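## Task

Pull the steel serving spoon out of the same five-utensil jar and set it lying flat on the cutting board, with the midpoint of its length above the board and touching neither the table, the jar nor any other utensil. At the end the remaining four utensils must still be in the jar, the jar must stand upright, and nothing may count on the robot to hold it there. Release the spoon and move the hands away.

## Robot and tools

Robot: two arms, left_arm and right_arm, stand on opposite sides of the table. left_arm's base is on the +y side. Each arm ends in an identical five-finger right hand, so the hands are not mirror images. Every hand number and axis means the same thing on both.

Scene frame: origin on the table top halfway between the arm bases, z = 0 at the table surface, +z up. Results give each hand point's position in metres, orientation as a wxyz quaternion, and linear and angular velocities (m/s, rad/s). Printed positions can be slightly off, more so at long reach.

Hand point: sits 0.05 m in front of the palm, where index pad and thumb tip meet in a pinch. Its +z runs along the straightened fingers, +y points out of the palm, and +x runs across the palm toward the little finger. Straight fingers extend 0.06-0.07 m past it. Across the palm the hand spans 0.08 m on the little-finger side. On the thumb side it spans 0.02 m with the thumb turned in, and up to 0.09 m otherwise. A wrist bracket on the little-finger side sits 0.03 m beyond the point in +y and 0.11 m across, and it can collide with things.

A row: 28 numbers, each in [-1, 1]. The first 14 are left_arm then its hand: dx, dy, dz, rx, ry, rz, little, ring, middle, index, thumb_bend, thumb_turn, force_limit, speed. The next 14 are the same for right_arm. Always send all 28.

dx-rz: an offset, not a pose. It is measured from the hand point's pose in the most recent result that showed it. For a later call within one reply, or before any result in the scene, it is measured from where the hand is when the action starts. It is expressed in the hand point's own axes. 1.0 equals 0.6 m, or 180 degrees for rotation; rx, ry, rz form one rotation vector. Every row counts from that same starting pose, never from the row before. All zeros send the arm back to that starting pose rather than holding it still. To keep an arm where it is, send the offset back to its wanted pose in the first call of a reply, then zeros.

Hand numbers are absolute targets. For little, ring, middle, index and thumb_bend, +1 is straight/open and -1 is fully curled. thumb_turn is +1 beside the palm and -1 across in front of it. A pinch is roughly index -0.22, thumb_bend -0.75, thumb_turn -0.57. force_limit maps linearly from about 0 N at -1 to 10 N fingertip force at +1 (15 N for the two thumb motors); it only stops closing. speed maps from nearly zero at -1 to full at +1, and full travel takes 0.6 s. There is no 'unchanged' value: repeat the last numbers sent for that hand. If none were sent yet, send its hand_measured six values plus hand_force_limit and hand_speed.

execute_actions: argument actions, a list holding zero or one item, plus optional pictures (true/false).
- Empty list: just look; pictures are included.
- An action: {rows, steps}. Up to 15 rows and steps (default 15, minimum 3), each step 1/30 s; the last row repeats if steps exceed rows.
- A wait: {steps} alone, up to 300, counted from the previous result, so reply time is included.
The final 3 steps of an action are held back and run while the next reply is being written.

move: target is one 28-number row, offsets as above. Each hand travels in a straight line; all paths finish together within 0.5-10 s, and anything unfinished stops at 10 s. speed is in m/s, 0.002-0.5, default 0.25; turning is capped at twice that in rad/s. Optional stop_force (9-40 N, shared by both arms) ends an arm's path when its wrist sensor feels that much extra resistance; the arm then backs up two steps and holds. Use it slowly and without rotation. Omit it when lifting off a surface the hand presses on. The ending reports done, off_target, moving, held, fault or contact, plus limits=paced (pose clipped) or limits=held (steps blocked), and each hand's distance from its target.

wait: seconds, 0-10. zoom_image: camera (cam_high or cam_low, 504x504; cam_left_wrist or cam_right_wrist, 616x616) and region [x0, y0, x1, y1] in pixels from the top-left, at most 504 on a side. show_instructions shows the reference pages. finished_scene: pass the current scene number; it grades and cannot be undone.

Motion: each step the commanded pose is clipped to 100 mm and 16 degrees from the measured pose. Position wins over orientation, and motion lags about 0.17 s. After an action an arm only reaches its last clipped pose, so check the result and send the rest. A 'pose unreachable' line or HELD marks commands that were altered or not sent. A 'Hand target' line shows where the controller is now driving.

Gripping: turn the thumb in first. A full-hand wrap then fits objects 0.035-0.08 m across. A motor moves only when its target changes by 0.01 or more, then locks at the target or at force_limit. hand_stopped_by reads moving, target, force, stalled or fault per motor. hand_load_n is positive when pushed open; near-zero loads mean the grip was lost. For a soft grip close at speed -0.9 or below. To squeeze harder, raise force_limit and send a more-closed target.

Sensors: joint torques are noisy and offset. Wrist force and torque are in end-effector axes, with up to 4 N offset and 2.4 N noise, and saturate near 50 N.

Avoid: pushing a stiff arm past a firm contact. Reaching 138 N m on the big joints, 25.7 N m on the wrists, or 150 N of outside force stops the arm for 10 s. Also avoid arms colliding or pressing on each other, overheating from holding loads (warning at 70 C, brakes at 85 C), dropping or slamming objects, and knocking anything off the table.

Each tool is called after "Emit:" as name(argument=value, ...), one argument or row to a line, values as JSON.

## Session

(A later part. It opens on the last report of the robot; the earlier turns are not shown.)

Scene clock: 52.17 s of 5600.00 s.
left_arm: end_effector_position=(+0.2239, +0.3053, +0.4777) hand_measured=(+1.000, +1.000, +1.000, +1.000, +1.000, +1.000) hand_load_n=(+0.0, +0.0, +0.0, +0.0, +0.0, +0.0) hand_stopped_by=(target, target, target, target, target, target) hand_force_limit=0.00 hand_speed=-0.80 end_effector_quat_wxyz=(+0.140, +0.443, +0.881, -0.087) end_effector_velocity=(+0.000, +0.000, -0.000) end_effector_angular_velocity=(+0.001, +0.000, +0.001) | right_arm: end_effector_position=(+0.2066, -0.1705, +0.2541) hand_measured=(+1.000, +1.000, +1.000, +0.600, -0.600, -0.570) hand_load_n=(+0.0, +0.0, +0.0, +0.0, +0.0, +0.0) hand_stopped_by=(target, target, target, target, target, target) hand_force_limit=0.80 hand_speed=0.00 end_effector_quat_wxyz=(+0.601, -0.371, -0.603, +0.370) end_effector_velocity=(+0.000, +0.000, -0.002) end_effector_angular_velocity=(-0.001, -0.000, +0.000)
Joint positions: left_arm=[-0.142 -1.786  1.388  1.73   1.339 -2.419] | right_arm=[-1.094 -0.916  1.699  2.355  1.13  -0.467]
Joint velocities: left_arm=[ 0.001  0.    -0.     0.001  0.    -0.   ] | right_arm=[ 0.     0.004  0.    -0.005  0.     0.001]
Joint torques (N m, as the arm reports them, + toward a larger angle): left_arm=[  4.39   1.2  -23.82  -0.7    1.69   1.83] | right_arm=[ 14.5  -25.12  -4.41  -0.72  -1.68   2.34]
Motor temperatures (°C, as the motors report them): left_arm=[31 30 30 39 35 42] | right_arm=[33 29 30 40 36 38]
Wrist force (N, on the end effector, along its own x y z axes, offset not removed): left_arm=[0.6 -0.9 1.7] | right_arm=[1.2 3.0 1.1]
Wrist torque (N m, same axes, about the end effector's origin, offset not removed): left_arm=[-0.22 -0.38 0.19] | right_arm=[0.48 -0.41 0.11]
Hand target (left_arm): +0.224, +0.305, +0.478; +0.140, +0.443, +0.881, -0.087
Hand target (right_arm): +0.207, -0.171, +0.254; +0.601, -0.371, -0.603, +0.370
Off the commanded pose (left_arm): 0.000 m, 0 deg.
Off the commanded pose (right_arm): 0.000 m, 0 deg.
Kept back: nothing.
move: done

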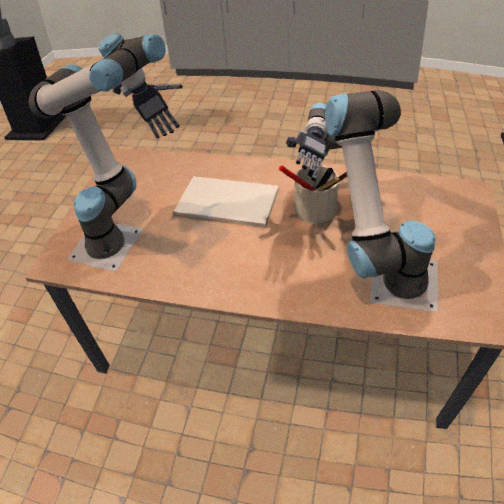

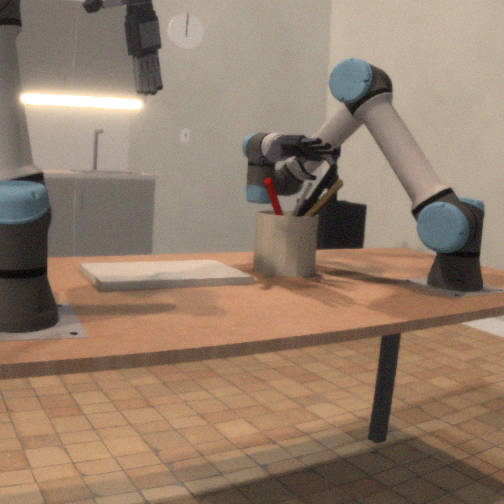

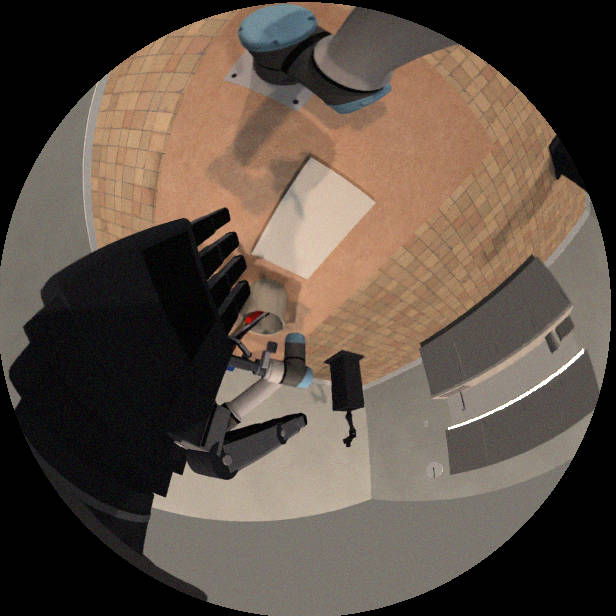

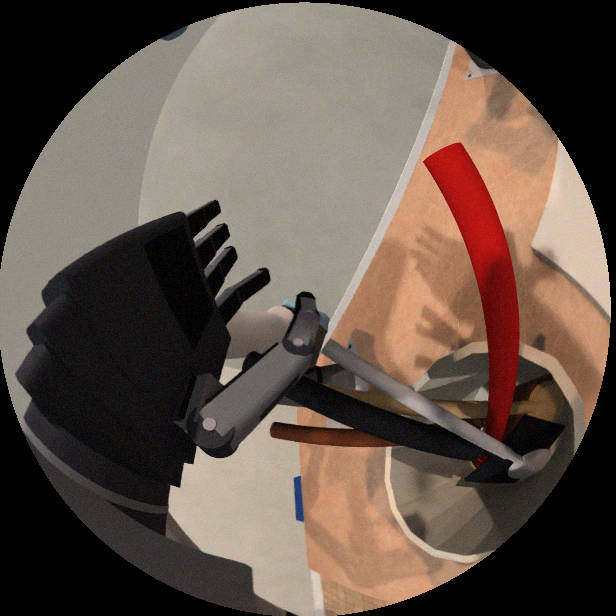

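Emit:
move(
  target=[0,0,0,0,0,0,1,1,1,1,1,1,0,-0.8, -0.01,0,-0.03,0,0,0,1,1,1,0.6,-0.6,-0.57,0.8,0],
  speed=0.02,
)

Emit:
move(
  target=[0,0,0,0,0,0,1,1,1,1,1,1,0,-0.8, 0,0.05,0,0,0,0,1,1,1,0.6,-0.6,-0.57,0.8,0],
  speed=0.01,
  stop_force=9,
)

Emit:
zoom_image(
  camera="cam_low",
  region=[250, 120, 370, 240],
)

Emit:
zoom_image(
  camera="cam_right_wrist",
  region=[200, 220, 440, 460],
)

Scene clock: 53.67 s of 5600.00 s.
left_arm: end_effector_position=(+0.2239, +0.3053, +0.4777) hand_measured=(+1.000, +1.000, +1.000, +1.000, +1.000, +1.000) hand_load_n=(+0.0, +0.0, +0.0, +0.0, +0.0, +0.0) hand_stopped_by=(target, target, target, target, target, target) hand_force_limit=0.00 hand_speed=-0.80 end_effector_quat_wxyz=(+0.140, +0.443, +0.881, -0.087) end_effector_velocity=(-0.000, -0.000, +0.000) end_effector_angular_velocity=(+0.001, -0.001, -0.002) | right_arm: end_effector_position=(+0.2242, -0.1758, +0.2515) hand_measured=(+1.000, +1.000, +1.000, +0.600, -0.600, -0.570) hand_load_n=(+0.0, +0.0, +0.0, +0.0, +0.0, +0.0) hand_stopped_by=(target, target, target, target, target, target) hand_force_limit=0.80 hand_speed=0.00 end_effector_quat_wxyz=(+0.601, -0.371, -0.603, +0.370) end_effector_velocity=(+0.002, -0.001, -0.000) end_effector_angular_velocity=(-0.000, -0.000, +0.001)
Joint positions: left_arm=[-0.142 -1.786  1.388  1.73   1.339 -2.419] | right_arm=[-1.116 -0.893  1.665  2.367  1.153 -0.467]
Joint velocities: left_arm=[-0.001  0.001 -0.001  0.001 -0.001  0.001] | right_arm=[-0.002  0.003 -0.005  0.002  0.003  0.   ]
Joint torques (N m, as the arm reports them, + toward a larger angle): left_arm=[  3.51   1.34 -23.07  -0.65   1.65   1.7 ] | right_arm=[-13.33 -29.07 -24.74   4.26   1.92  -0.03]
Motor temperatures (°C, as the motors report them): left_arm=[31 30 30 39 35 42] | right_arm=[33 29 30 40 36 38]
Wrist force (N, on the end effector, along its own x y z axes, offset not removed): left_arm=[0.4 -2.0 1.0] | right_arm=[-0.2 2.4 2.6]
Wrist torque (N m, same axes, about the end effector's origin, offset not removed): left_arm=[-0.37 -0.36 0.02] | right_arm=[0.31 -0.22 -0.01]
Hand target (left_arm): +0.224, +0.305, +0.478; +0.140, +0.443, +0.881, -0.087
Hand target (right_arm): +0.225, -0.176, +0.251; +0.601, -0.371, -0.603, +0.370
Off the commanded pose (left_arm): 0.000 m, 0 deg.
Off the commanded pose (right_arm): 0.000 m, 0 deg.
Kept back: nothing.
move: done

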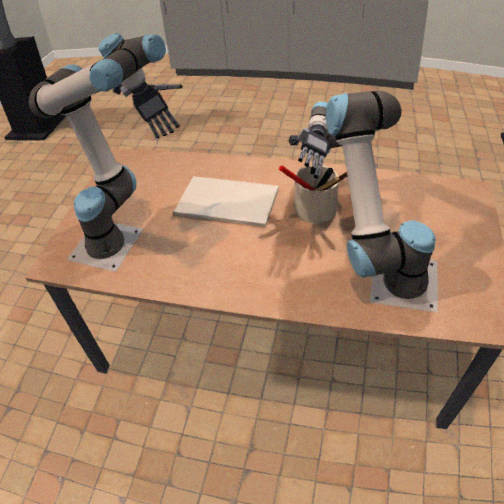

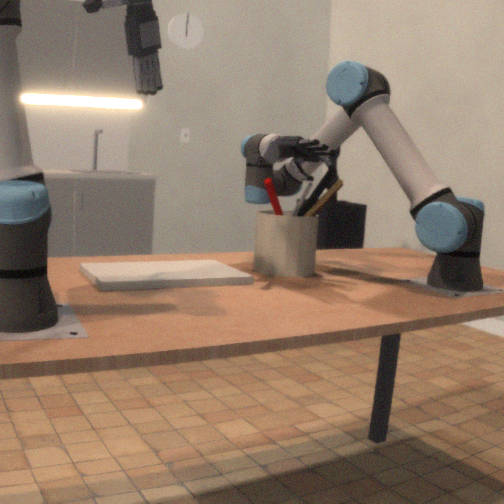

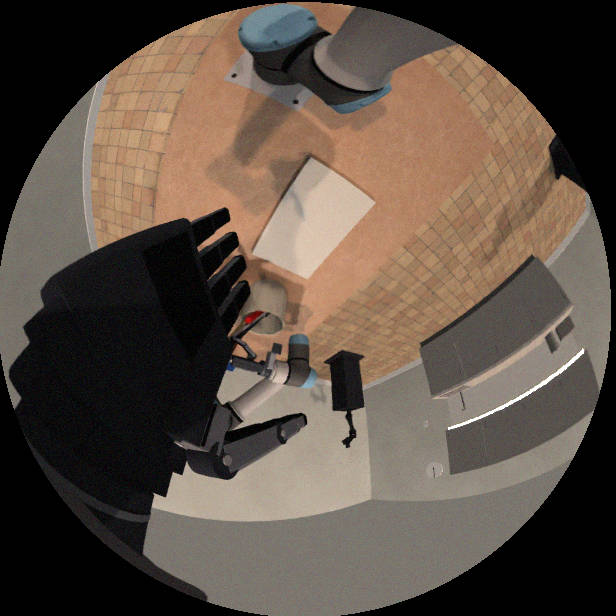

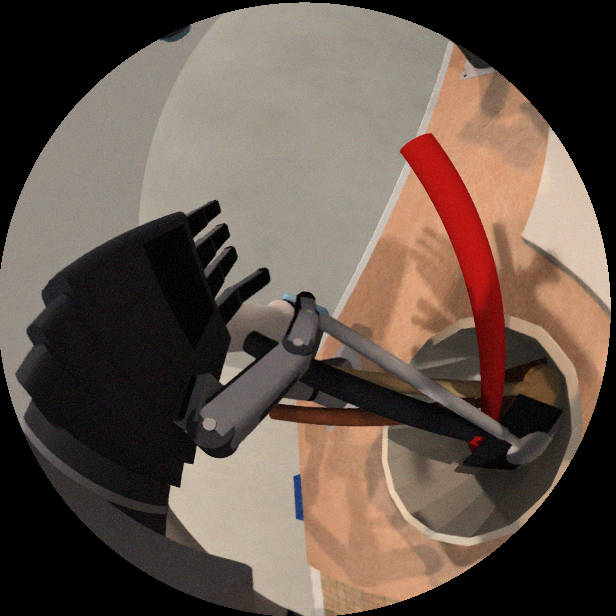

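Scene clock: 54.87 s of 5600.00 s.
left_arm: end_effector_position=(+0.2239, +0.3053, +0.4777) hand_measured=(+1.000, +1.000, +1.000, +1.000, +1.000, +1.000) hand_load_n=(+0.0, +0.0, +0.0, +0.0, +0.0, +0.0) hand_stopped_by=(target, target, target, target, target, target) hand_force_limit=0.00 hand_speed=-0.80 end_effector_quat_wxyz=(+0.140, +0.443, +0.881, -0.087) end_effector_velocity=(-0.000, -0.001, -0.000) end_effector_angular_velocity=(+0.002, -0.001, +0.000) | right_arm: end_effector_position=(+0.2242, -0.1720, +0.2443) hand_measured=(+1.000, +1.000, +1.000, +0.600, -0.604, -0.570) hand_load_n=(+0.0, +0.0, +0.0, +0.0, -7.5, +0.5) hand_stopped_by=(target, target, target, target, target, target) hand_force_limit=0.80 hand_speed=0.00 end_effector_quat_wxyz=(+0.601, -0.371, -0.603, +0.370) end_effector_velocity=(-0.001, -0.002, +0.004) end_effector_angular_velocity=(-0.001, +0.002, +0.002)
Joint positions: left_arm=[-0.142 -1.786  1.388  1.73   1.339 -2.419] | right_arm=[-1.11  -0.877  1.659  2.356  1.146 -0.467]
Joint velocities: left_arm=[-0.001  0.002 -0.     0.001 -0.001 -0.001] | right_arm=[-0.001 -0.008  0.003  0.007  0.003  0.   ]
Joint torques (N m, as the arm reports them, + toward a larger angle): left_arm=[  3.59   1.02 -22.84  -0.69   1.72   1.66] | right_arm=[-10.98 -44.38  -4.63   2.28   1.44   0.15]
Motor temperatures (°C, as the motors report them): left_arm=[31 30 30 39 35 42] | right_arm=[33 29 30 40 36 38]
Wrist force (N, on the end effector, along its own x y z axes, offset not removed): left_arm=[0.7 -0.8 0.2] | right_arm=[3.1 -6.0 -0.2]
Wrist torque (N m, same axes, about the end effector's origin, offset not removed): left_arm=[-0.11 -0.40 0.20] | right_arm=[0.50 -0.30 0.14]
Hand target (left_arm): +0.224, +0.305, +0.478; +0.140, +0.443, +0.881, -0.087
Hand target (right_arm): +0.224, -0.172, +0.245; +0.601, -0.371, -0.603, +0.370
Off the commanded pose (left_arm): 0.000 m, 0 deg.
Off the commanded pose (right_arm): 0.022 m, 0 deg.
Kept back: nothing.
move: contact (right_arm)

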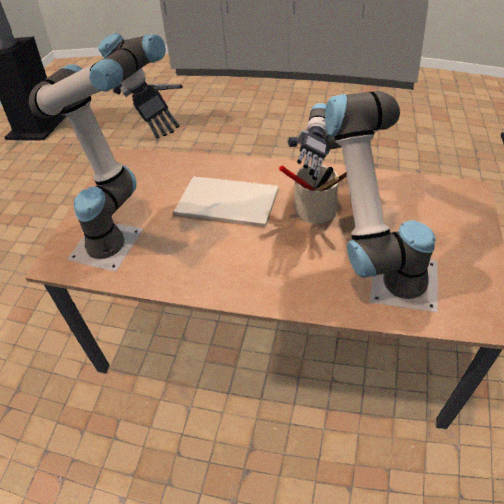

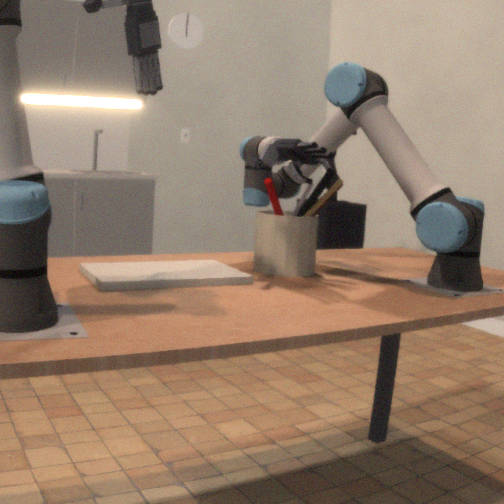

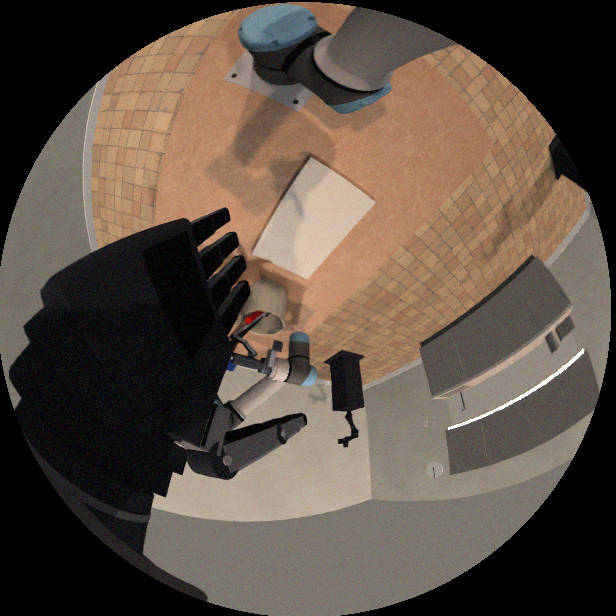

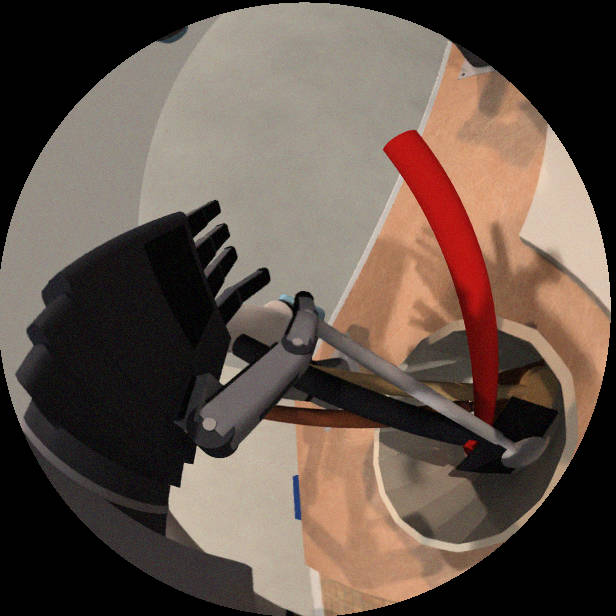

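Region (250, 120, 370, 240) of cam_low's 504x504 image, scaled by 4.200, with more detail than that image has.

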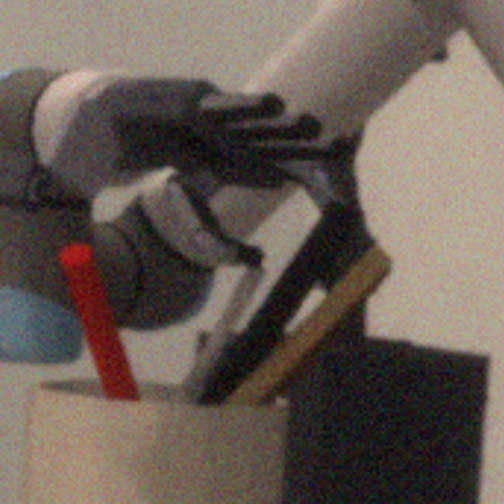

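Region (200, 220, 440, 460) of cam_right_wrist's 616x616 image, scaled by 2.100, with more detail than that image has.

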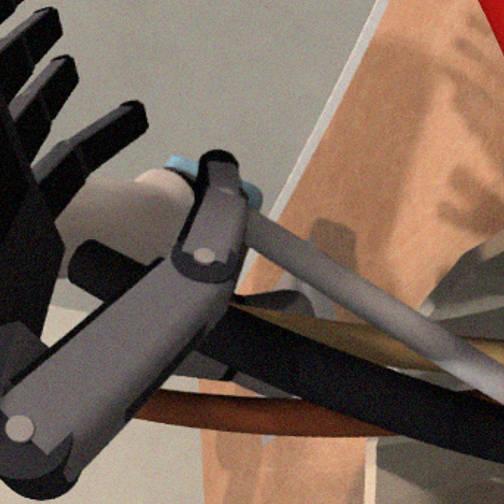

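Emit:
move(
  target=[0,0,0,0,0,0,1,1,1,1,1,1,0,-0.8, 0,-0.02,-0.035,0,0,0,1,1,1,0.6,-0.6,-0.57,0.8,0],
  speed=0.02,
)

Emit:
move(
  target=[0,0,0,0,0,0,1,1,1,1,1,1,0,-0.8, 0,0.06,0,0,0,0,1,1,1,0.6,-0.6,-0.57,0.8,0],
  speed=0.01,
  stop_force=9,
)

Emit:
zoom_image(
  camera="cam_low",
  region=[250, 120, 370, 240],
)

Emit:
zoom_image(
  camera="cam_right_wrist",
  region=[200, 220, 440, 460],
)

Scene clock: 56.63 s of 5600.00 s.
left_arm: end_effector_position=(+0.2239, +0.3053, +0.4777) hand_measured=(+1.000, +1.000, +1.000, +1.000, +1.000, +1.000) hand_load_n=(+0.0, +0.0, +0.0, +0.0, +0.0, +0.0) hand_stopped_by=(target, target, target, target, target, target) hand_force_limit=0.00 hand_speed=-0.80 end_effector_quat_wxyz=(+0.140, +0.443, +0.881, -0.087) end_effector_velocity=(+0.000, -0.000, -0.000) end_effector_angular_velocity=(-0.001, +0.001, +0.002) | right_arm: end_effector_position=(+0.2449, -0.1774, +0.2549) hand_measured=(+1.000, +1.000, +1.000, +0.600, -0.600, -0.570) hand_load_n=(+0.0, +0.0, +0.0, +0.0, +0.0, +0.0) hand_stopped_by=(target, target, target, target, target, target) hand_force_limit=0.80 hand_speed=0.00 end_effector_quat_wxyz=(+0.601, -0.371, -0.603, +0.370) end_effector_velocity=(+0.003, -0.001, +0.001) end_effector_angular_velocity=(+0.000, -0.001, -0.000)
Joint positions: left_arm=[-0.142 -1.786  1.388  1.73   1.339 -2.419] | right_arm=[-1.133 -0.871  1.61   2.399  1.17  -0.467]
Joint velocities: left_arm=[ 0.002  0.001 -0.    -0.001  0.     0.   ] | right_arm=[-0.003  0.001 -0.006  0.005  0.003  0.   ]
Joint torques (N m, as the arm reports them, + toward a larger angle): left_arm=[  4.01   0.44 -23.24  -0.7    1.74   1.74] | right_arm=[-10.85 -30.04 -26.3    4.33   2.36  -2.06]
Motor temperatures (°C, as the motors report them): left_arm=[31 30 30 39 35 42] | right_arm=[33 29 30 40 36 38]
Wrist force (N, on the end effector, along its own x y z axes, offset not removed): left_arm=[1.4 -1.9 0.5] | right_arm=[2.8 3.7 1.8]
Wrist torque (N m, same axes, about the end effector's origin, offset not removed): left_arm=[-0.32 -0.43 0.13] | right_arm=[0.60 -0.62 0.16]
Hand target (left_arm): +0.224, +0.305, +0.478; +0.140, +0.443, +0.881, -0.087
Hand target (right_arm): +0.245, -0.177, +0.255; +0.601, -0.371, -0.603, +0.370
Off the commanded pose (left_arm): 0.000 m, 0 deg.
Off the commanded pose (right_arm): 0.000 m, 0 deg.
Kept back: nothing.
move: done

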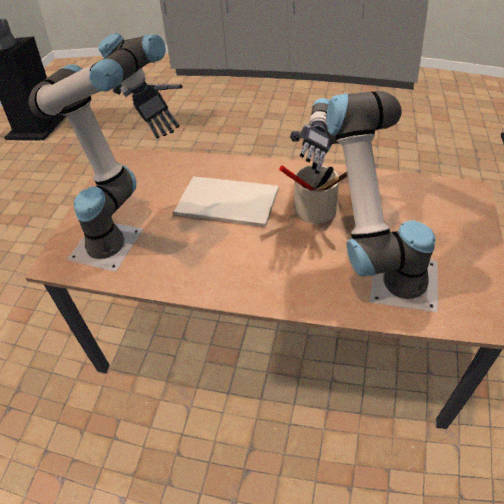

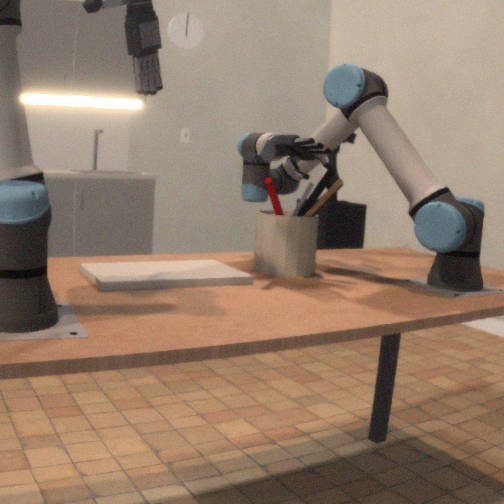

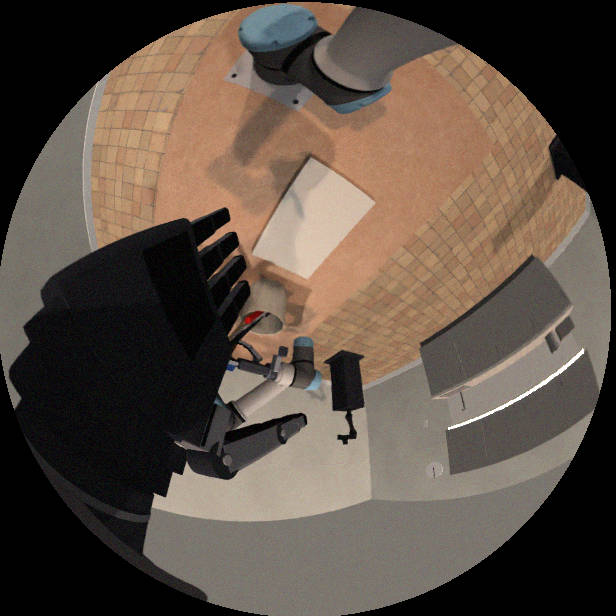

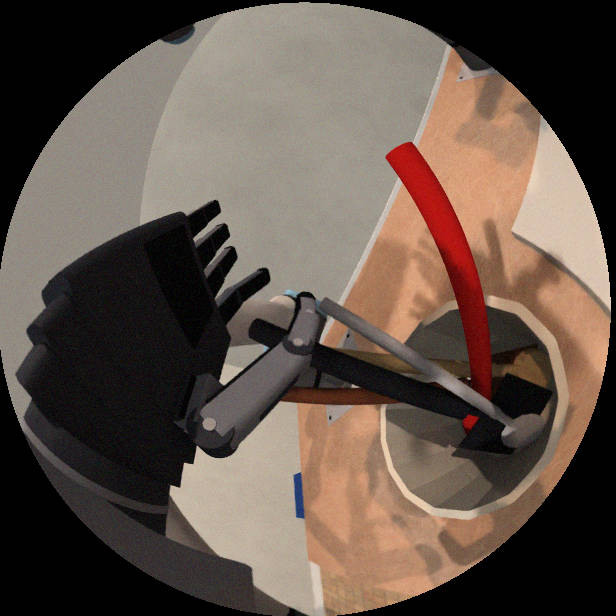

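Scene clock: 60.47 s of 5600.00 s.
left_arm: end_effector_position=(+0.2239, +0.3053, +0.4777) hand_measured=(+1.000, +1.000, +1.000, +1.000, +1.000, +1.000) hand_load_n=(+0.0, +0.0, +0.0, +0.0, +0.0, +0.0) hand_stopped_by=(target, target, target, target, target, target) hand_force_limit=0.00 hand_speed=-0.80 end_effector_quat_wxyz=(+0.140, +0.443, +0.881, -0.087) end_effector_velocity=(+0.000, +0.000, +0.000) end_effector_angular_velocity=(+0.000, +0.001, +0.000) | right_arm: end_effector_position=(+0.2450, -0.1613, +0.2231) hand_measured=(+1.000, +1.000, +1.000, +0.600, -0.600, -0.570) hand_load_n=(+0.0, +0.0, +0.0, +0.0, +0.0, +0.0) hand_stopped_by=(target, target, target, target, target, target) hand_force_limit=0.80 hand_speed=0.00 end_effector_quat_wxyz=(+0.601, -0.371, -0.603, +0.370) end_effector_velocity=(+0.000, +0.002, -0.003) end_effector_angular_velocity=(+0.002, +0.000, -0.001)
Joint positions: left_arm=[-0.142 -1.786  1.388  1.73   1.339 -2.419] | right_arm=[-1.108 -0.803  1.584  2.356  1.144 -0.467]
Joint velocities: left_arm=[ 0.001 -0.001 -0.001  0.001  0.001  0.001] | right_arm=[ 0.002  0.006 -0.003 -0.003 -0.003 -0.002]
Joint torques (N m, as the arm reports them, + toward a larger angle): left_arm=[  3.57   1.5  -22.96  -0.62   1.7    1.72] | right_arm=[ 13.95 -32.05 -22.76  -1.36  -1.53   2.52]
Motor temperatures (°C, as the motors report them): left_arm=[31 30 30 39 35 42] | right_arm=[33 29 30 40 36 38]
Wrist force (N, on the end effector, along its own x y z axes, offset not removed): left_arm=[-0.3 -0.8 0.7] | right_arm=[0.8 1.0 4.5]
Wrist torque (N m, same axes, about the end effector's origin, offset not removed): left_arm=[-0.13 -0.30 0.06] | right_arm=[0.05 -0.34 -0.03]
Hand target (left_arm): +0.224, +0.305, +0.478; +0.140, +0.443, +0.881, -0.087
Hand target (right_arm): +0.245, -0.161, +0.223; +0.601, -0.371, -0.603, +0.370
Off the commanded pose (left_arm): 0.000 m, 0 deg.
Off the commanded pose (right_arm): 0.000 m, 0 deg.
Kept back: nothing.
move: done

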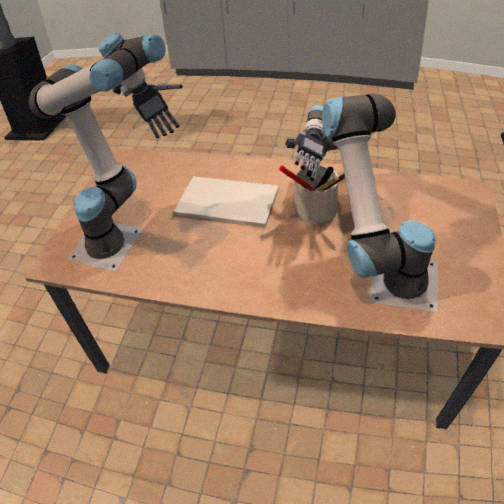

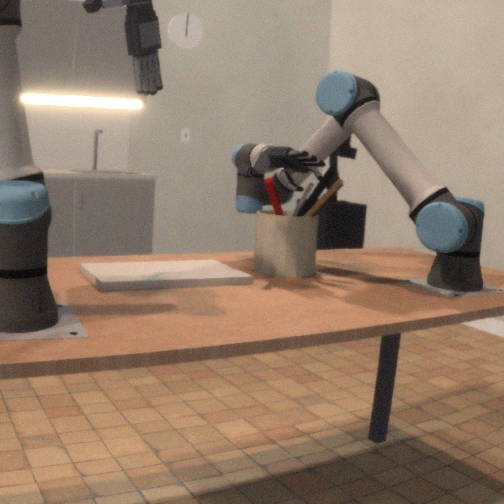

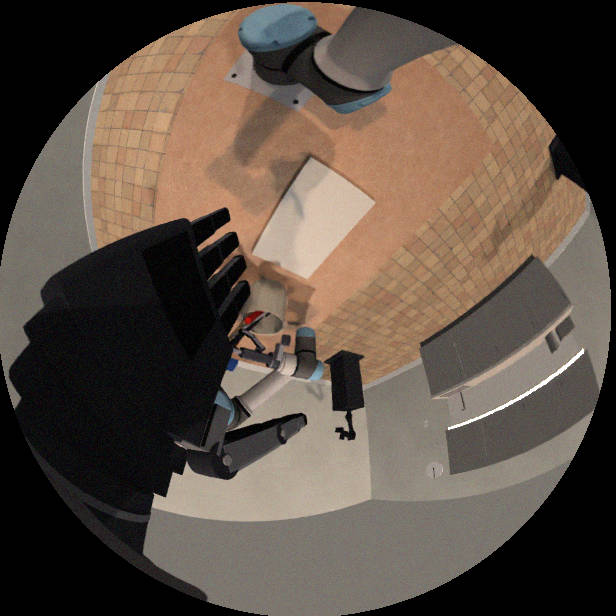

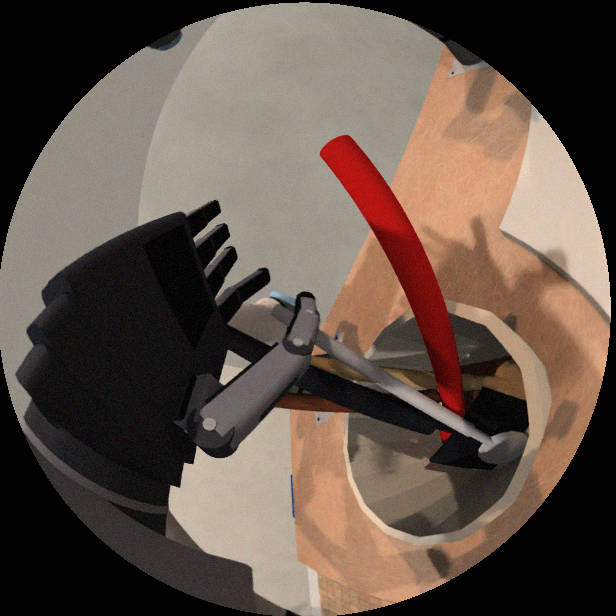

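Region (250, 120, 370, 240) of cam_low's 504x504 image, scaled by 4.200, with more detail than that image has.

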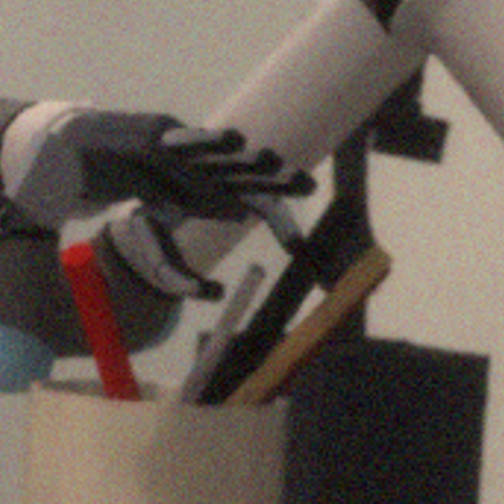

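Region (200, 220, 440, 460) of cam_right_wrist's 616x616 image, scaled by 2.100, with more detail than that image has.

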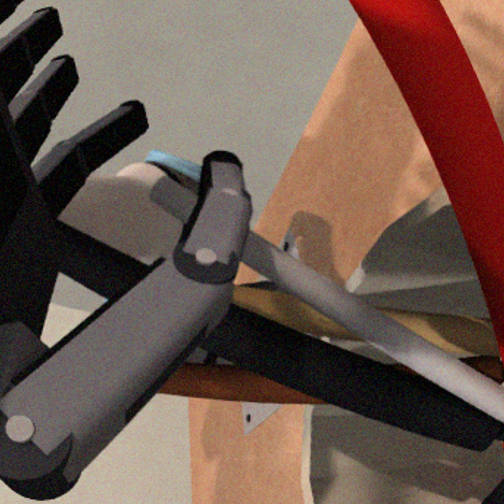

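Emit:
execute_actions(
  actions=[
    {"rows":[[0,0,0,0,0,0,1,1,1,1,1,1,0,-0.8, 0,0,0,0,0,0,1,1,1,-0.5,-0.82,-0.57,0.85,-0.6]],"steps":15},
  ],
)

Emit:
wait(
  seconds=2,
)

Emit:
zoom_image(
  camera="cam_low",
  region=[250, 120, 370, 240],
)

Emit:
zoom_image(
  camera="cam_right_wrist",
  region=[200, 220, 440, 460],
)

Scene clock: 60.97 s of 5600.00 s.
left_arm: end_effector_position=(+0.2239, +0.3053, +0.4777) hand_measured=(+1.000, +1.000, +1.000, +1.000, +1.000, +1.000) hand_load_n=(+0.0, +0.0, +0.0, +0.0, +0.0, +0.0) hand_stopped_by=(target, target, target, target, target, target) hand_force_limit=0.00 hand_speed=-0.80 end_effector_quat_wxyz=(+0.140, +0.443, +0.881, -0.087) end_effector_velocity=(+0.000, +0.001, +0.000) end_effector_angular_velocity=(-0.001, -0.000, +0.001) | right_arm: end_effector_position=(+0.2450, -0.1612, +0.2230) hand_measured=(+1.000, +1.000, +1.000, +0.402, -0.724, -0.570) hand_load_n=(+0.0, +0.0, +0.0, +0.0, +0.0, +0.0) hand_stopped_by=(target, target, target, moving, moving, target) hand_force_limit=0.85 hand_speed=-0.60 end_effector_quat_wxyz=(+0.601, -0.371, -0.603, +0.370) end_effector_velocity=(-0.000, -0.000, +0.001) end_effector_angular_velocity=(-0.000, +0.000, +0.001)
Joint positions: left_arm=[-0.142 -1.786  1.388  1.73   1.339 -2.419] | right_arm=[-1.107 -0.802  1.584  2.356  1.144 -0.467]
Joint velocities: left_arm=[ 0.001 -0.001  0.     0.    -0.001 -0.   ] | right_arm=[-0.    -0.001  0.     0.001  0.001  0.   ]
Joint torques (N m, as the arm reports them, + toward a larger angle): left_arm=[  3.45   0.89 -22.83  -0.62   1.67   1.75] | right_arm=[ -1.27 -52.67  -4.01   4.45   1.9    2.3 ]
Motor temperatures (°C, as the motors report them): left_arm=[31 30 30 39 35 42] | right_arm=[33 29 30 40 36 38]
Wrist force (N, on the end effector, along its own x y z axes, offset not removed): left_arm=[0.1 -0.5 0.9] | right_arm=[1.0 2.8 1.9]
Wrist torque (N m, same axes, about the end effector's origin, offset not removed): left_arm=[-0.12 -0.31 0.08] | right_arm=[0.44 -0.37 0.09]
Steps of this call (steps 1 to 3: nothing new was sent; steps 4 to 15: the first 12 steps of this action). Readings (end_effector_position | what the end effector reports):
4: left_arm (+0.2239, +0.3053, +0.4777) | right_arm (+0.2450, -0.1612, +0.2229) | left_arm hand_measured=(+1.000, +1.000, +1.000, +1.000, +1.000, +1.000) hand_load_n=(+0.0, +0.0, +0.0, +0.0, +0.0, +0.0) hand_stopped_by=(target, target, target, target, target, target) hand_force_limit=0.00 hand_speed=-0.80 | right_arm hand_measured=(+1.000, +1.000, +1.000, +0.600, -0.600, -0.570) hand_load_n=(+0.0, +0.0, +0.0, +0.0, +0.0, +0.0) hand_stopped_by=(target, target, target, moving, moving, target) hand_force_limit=0.85 hand_speed=-0.60
5: left_arm (+0.2239, +0.3053, +0.4777) | right_arm (+0.2450, -0.1612, +0.2229) | left_arm hand_measured=(+1.000, +1.000, +1.000, +1.000, +1.000, +1.000) hand_load_n=(+0.0, +0.0, +0.0, +0.0, +0.0, +0.0) hand_stopped_by=(target, target, target, target, target, target) hand_force_limit=0.00 hand_speed=-0.80 | right_arm hand_measured=(+1.000, +1.000, +1.000, +0.600, -0.600, -0.570) hand_load_n=(+0.0, +0.0, +0.0, +0.0, +0.0, +0.0) hand_stopped_by=(target, target, target, moving, moving, target) hand_force_limit=0.85 hand_speed=-0.60
7: left_arm (+0.2239, +0.3053, +0.4777) | right_arm (+0.2450, -0.1612, +0.2229) | left_arm hand_measured=(+1.000, +1.000, +1.000, +1.000, +1.000, +1.000) hand_load_n=(+0.0, +0.0, +0.0, +0.0, +0.0, +0.0) hand_stopped_by=(target, target, target, target, target, target) hand_force_limit=0.00 hand_speed=-0.80 | right_arm hand_measured=(+1.000, +1.000, +1.000, +0.580, -0.612, -0.570) hand_load_n=(+0.0, +0.0, +0.0, +0.0, +0.0, +0.0) hand_stopped_by=(target, target, target, moving, moving, target) hand_force_limit=0.85 hand_speed=-0.60
11: left_arm (+0.2239, +0.3053, +0.4777) | right_arm (+0.2450, -0.1612, +0.2230) | left_arm hand_measured=(+1.000, +1.000, +1.000, +1.000, +1.000, +1.000) hand_load_n=(+0.0, +0.0, +0.0, +0.0, +0.0, +0.0) hand_stopped_by=(target, target, target, target, target, target) hand_force_limit=0.00 hand_speed=-0.80 | right_arm hand_measured=(+1.000, +1.000, +1.000, +0.490, -0.668, -0.570) hand_load_n=(+0.0, +0.0, +0.0, +0.0, +0.0, +0.0) hand_stopped_by=(target, target, target, moving, moving, target) hand_force_limit=0.85 hand_speed=-0.60
15: the state above

Scene clock: 63.07 s of 5600.00 s.
left_arm: end_effector_position=(+0.2239, +0.3053, +0.4777) hand_measured=(+1.000, +1.000, +1.000, +1.000, +1.000, +1.000) hand_load_n=(+0.0, +0.0, +0.0, +0.0, +0.0, +0.0) hand_stopped_by=(target, target, target, target, target, target) hand_force_limit=0.00 hand_speed=-0.80 end_effector_quat_wxyz=(+0.140, +0.443, +0.881, -0.087) end_effector_velocity=(-0.000, -0.001, -0.000) end_effector_angular_velocity=(-0.001, +0.001, -0.000) | right_arm: end_effector_position=(+0.2450, -0.1613, +0.2231) hand_measured=(+1.000, +1.000, +1.000, -0.238, -0.820, -0.570) hand_load_n=(+0.0, +0.0, +0.0, +10.5, +1.0, -0.5) hand_stopped_by=(target, target, target, force, target, target) hand_force_limit=0.85 hand_speed=-0.60 end_effector_quat_wxyz=(+0.601, -0.371, -0.603, +0.370) end_effector_velocity=(-0.000, -0.000, +0.000) end_effector_angular_velocity=(-0.000, -0.000, +0.001)
Joint positions: left_arm=[-0.142 -1.786  1.388  1.73   1.339 -2.419] | right_arm=[-1.108 -0.803  1.584  2.356  1.144 -0.467]
Joint velocities: left_arm=[-0.001  0.    -0.    -0.001  0.    -0.001] | right_arm=[ 0. -0.  0. -0.  0.  0.]
Joint torques (N m, as the arm reports them, + toward a larger angle): left_arm=[  4.07   1.17 -22.82  -0.73   1.64   1.76] | right_arm=[-13.4  -51.9   -4.48   4.2    2.05   2.3 ]
Motor temperatures (°C, as the motors report them): left_arm=[31 30 30 39 35 42] | right_arm=[33 29 30 40 36 38]
Wrist force (N, on the end effector, along its own x y z axes, offset not removed): left_arm=[0.6 -0.8 -0.3] | right_arm=[0.5 3.5 1.3]
Wrist torque (N m, same axes, about the end effector's origin, offset not removed): left_arm=[-0.05 -0.25 0.09] | right_arm=[0.60 -0.29 0.03]
Hand target (left_arm): +0.224, +0.305, +0.478; +0.140, +0.443, +0.881, -0.087
Hand target (right_arm): +0.245, -0.161, +0.223; +0.601, -0.371, -0.603, +0.370
Off the commanded pose (left_arm): 0.000 m, 0 deg.
Off the commanded pose (right_arm): 0.000 m, 0 deg.
Kept back: nothing.
Steps of this call (steps 1 to 3: the last 3 steps of your previous action; steps 4 to 63: nothing new was sent). Readings (end_effector_position | what the end effector reports):
1: left_arm (+0.2239, +0.3053, +0.4777) | right_arm (+0.2450, -0.1612, +0.2231) | left_arm hand_measured=(+1.000, +1.000, +1.000, +1.000, +1.000, +1.000) hand_load_n=(+0.0, +0.0, +0.0, +0.0, +0.0, +0.0) hand_stopped_by=(target, target, target, target, target, target) hand_force_limit=0.00 hand_speed=-0.80 | right_arm hand_measured=(+1.000, +1.000, +1.000, +0.380, -0.738, -0.570) hand_load_n=(+0.0, +0.0, +0.0, +0.0, +0.0, +0.0) hand_stopped_by=(target, target, target, moving, moving, target) hand_force_limit=0.85 hand_speed=-0.60
2: left_arm (+0.2239, +0.3053, +0.4777) | right_arm (+0.2450, -0.1612, +0.2231) | left_arm hand_measured=(+1.000, +1.000, +1.000, +1.000, +1.000, +1.000) hand_load_n=(+0.0, +0.0, +0.0, +0.0, +0.0, +0.0) hand_stopped_by=(target, target, target, target, target, target) hand_force_limit=0.00 hand_speed=-0.80 | right_arm hand_measured=(+1.000, +1.000, +1.000, +0.358, -0.752, -0.570) hand_load_n=(+0.0, +0.0, +0.0, +0.0, +0.0, +0.0) hand_stopped_by=(target, target, target, moving, moving, target) hand_force_limit=0.85 hand_speed=-0.60
4: left_arm (+0.2239, +0.3053, +0.4777) | right_arm (+0.2449, -0.1612, +0.2231) | left_arm hand_measured=(+1.000, +1.000, +1.000, +1.000, +1.000, +1.000) hand_load_n=(+0.0, +0.0, +0.0, +0.0, +0.0, +0.0) hand_stopped_by=(target, target, target, target, target, target) hand_force_limit=0.00 hand_speed=-0.80 | right_arm hand_measured=(+1.000, +1.000, +1.000, +0.314, -0.782, -0.570) hand_load_n=(+0.0, +0.0, +0.0, +0.0, +0.0, +0.0) hand_stopped_by=(target, target, target, moving, moving, target) hand_force_limit=0.85 hand_speed=-0.60
8: left_arm (+0.2239, +0.3053, +0.4777) | right_arm (+0.2449, -0.1613, +0.2231) | left_arm hand_measured=(+1.000, +1.000, +1.000, +1.000, +1.000, +1.000) hand_load_n=(+0.0, +0.0, +0.0, +0.0, +0.0, +0.0) hand_stopped_by=(target, target, target, target, target, target) hand_force_limit=0.00 hand_speed=-0.80 | right_arm hand_measured=(+1.000, +1.000, +1.000, +0.224, -0.820, -0.570) hand_load_n=(+0.0, +0.0, +0.0, +0.0, +0.0, +0.0) hand_stopped_by=(target, target, target, moving, moving, target) hand_force_limit=0.85 hand_speed=-0.60
63: the state above

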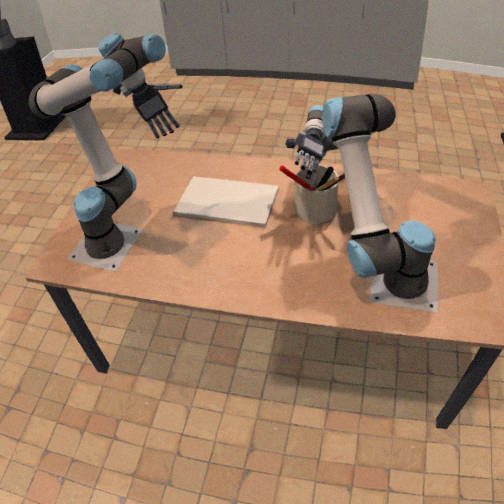

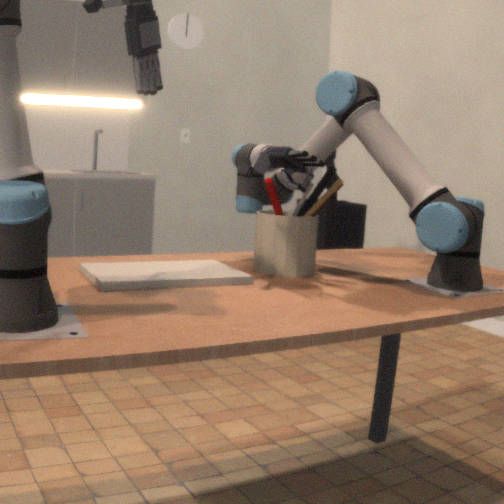

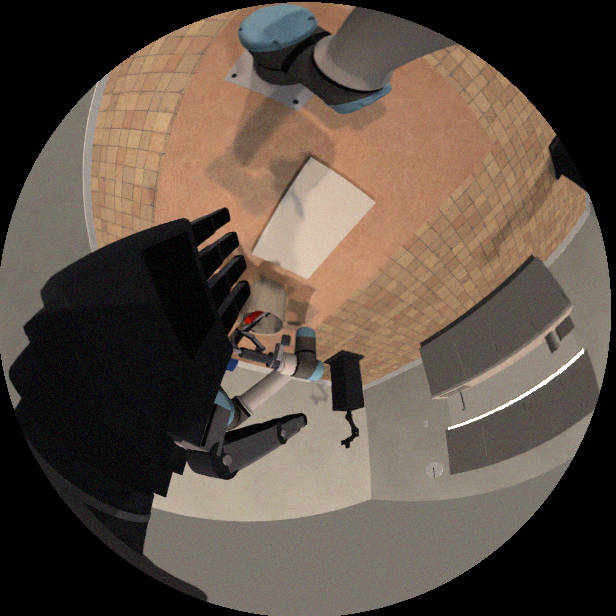

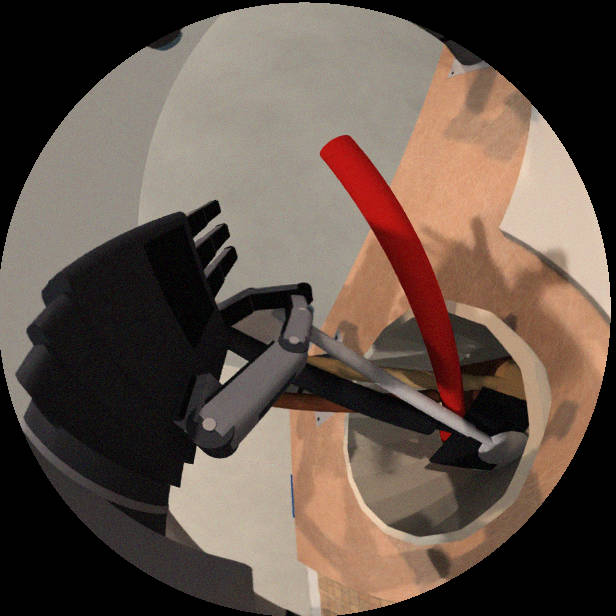

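Region (250, 120, 370, 240) of cam_low's 504x504 image, scaled by 4.200, with more detail than that image has.

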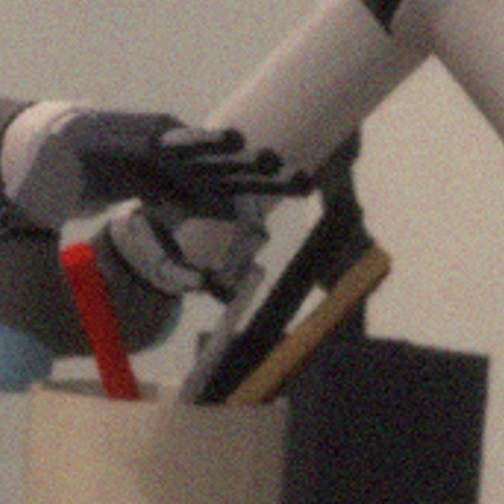

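Region (200, 220, 440, 460) of cam_right_wrist's 616x616 image, scaled by 2.100, with more detail than that image has.

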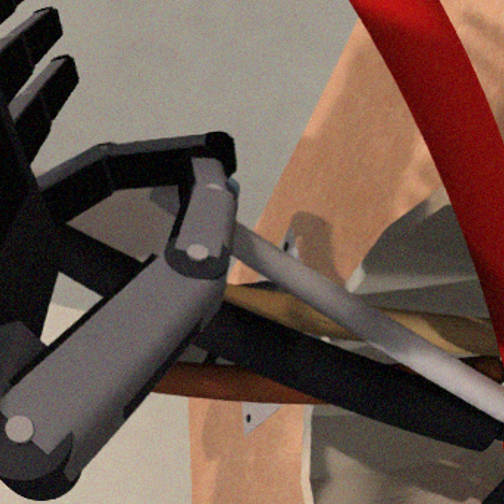

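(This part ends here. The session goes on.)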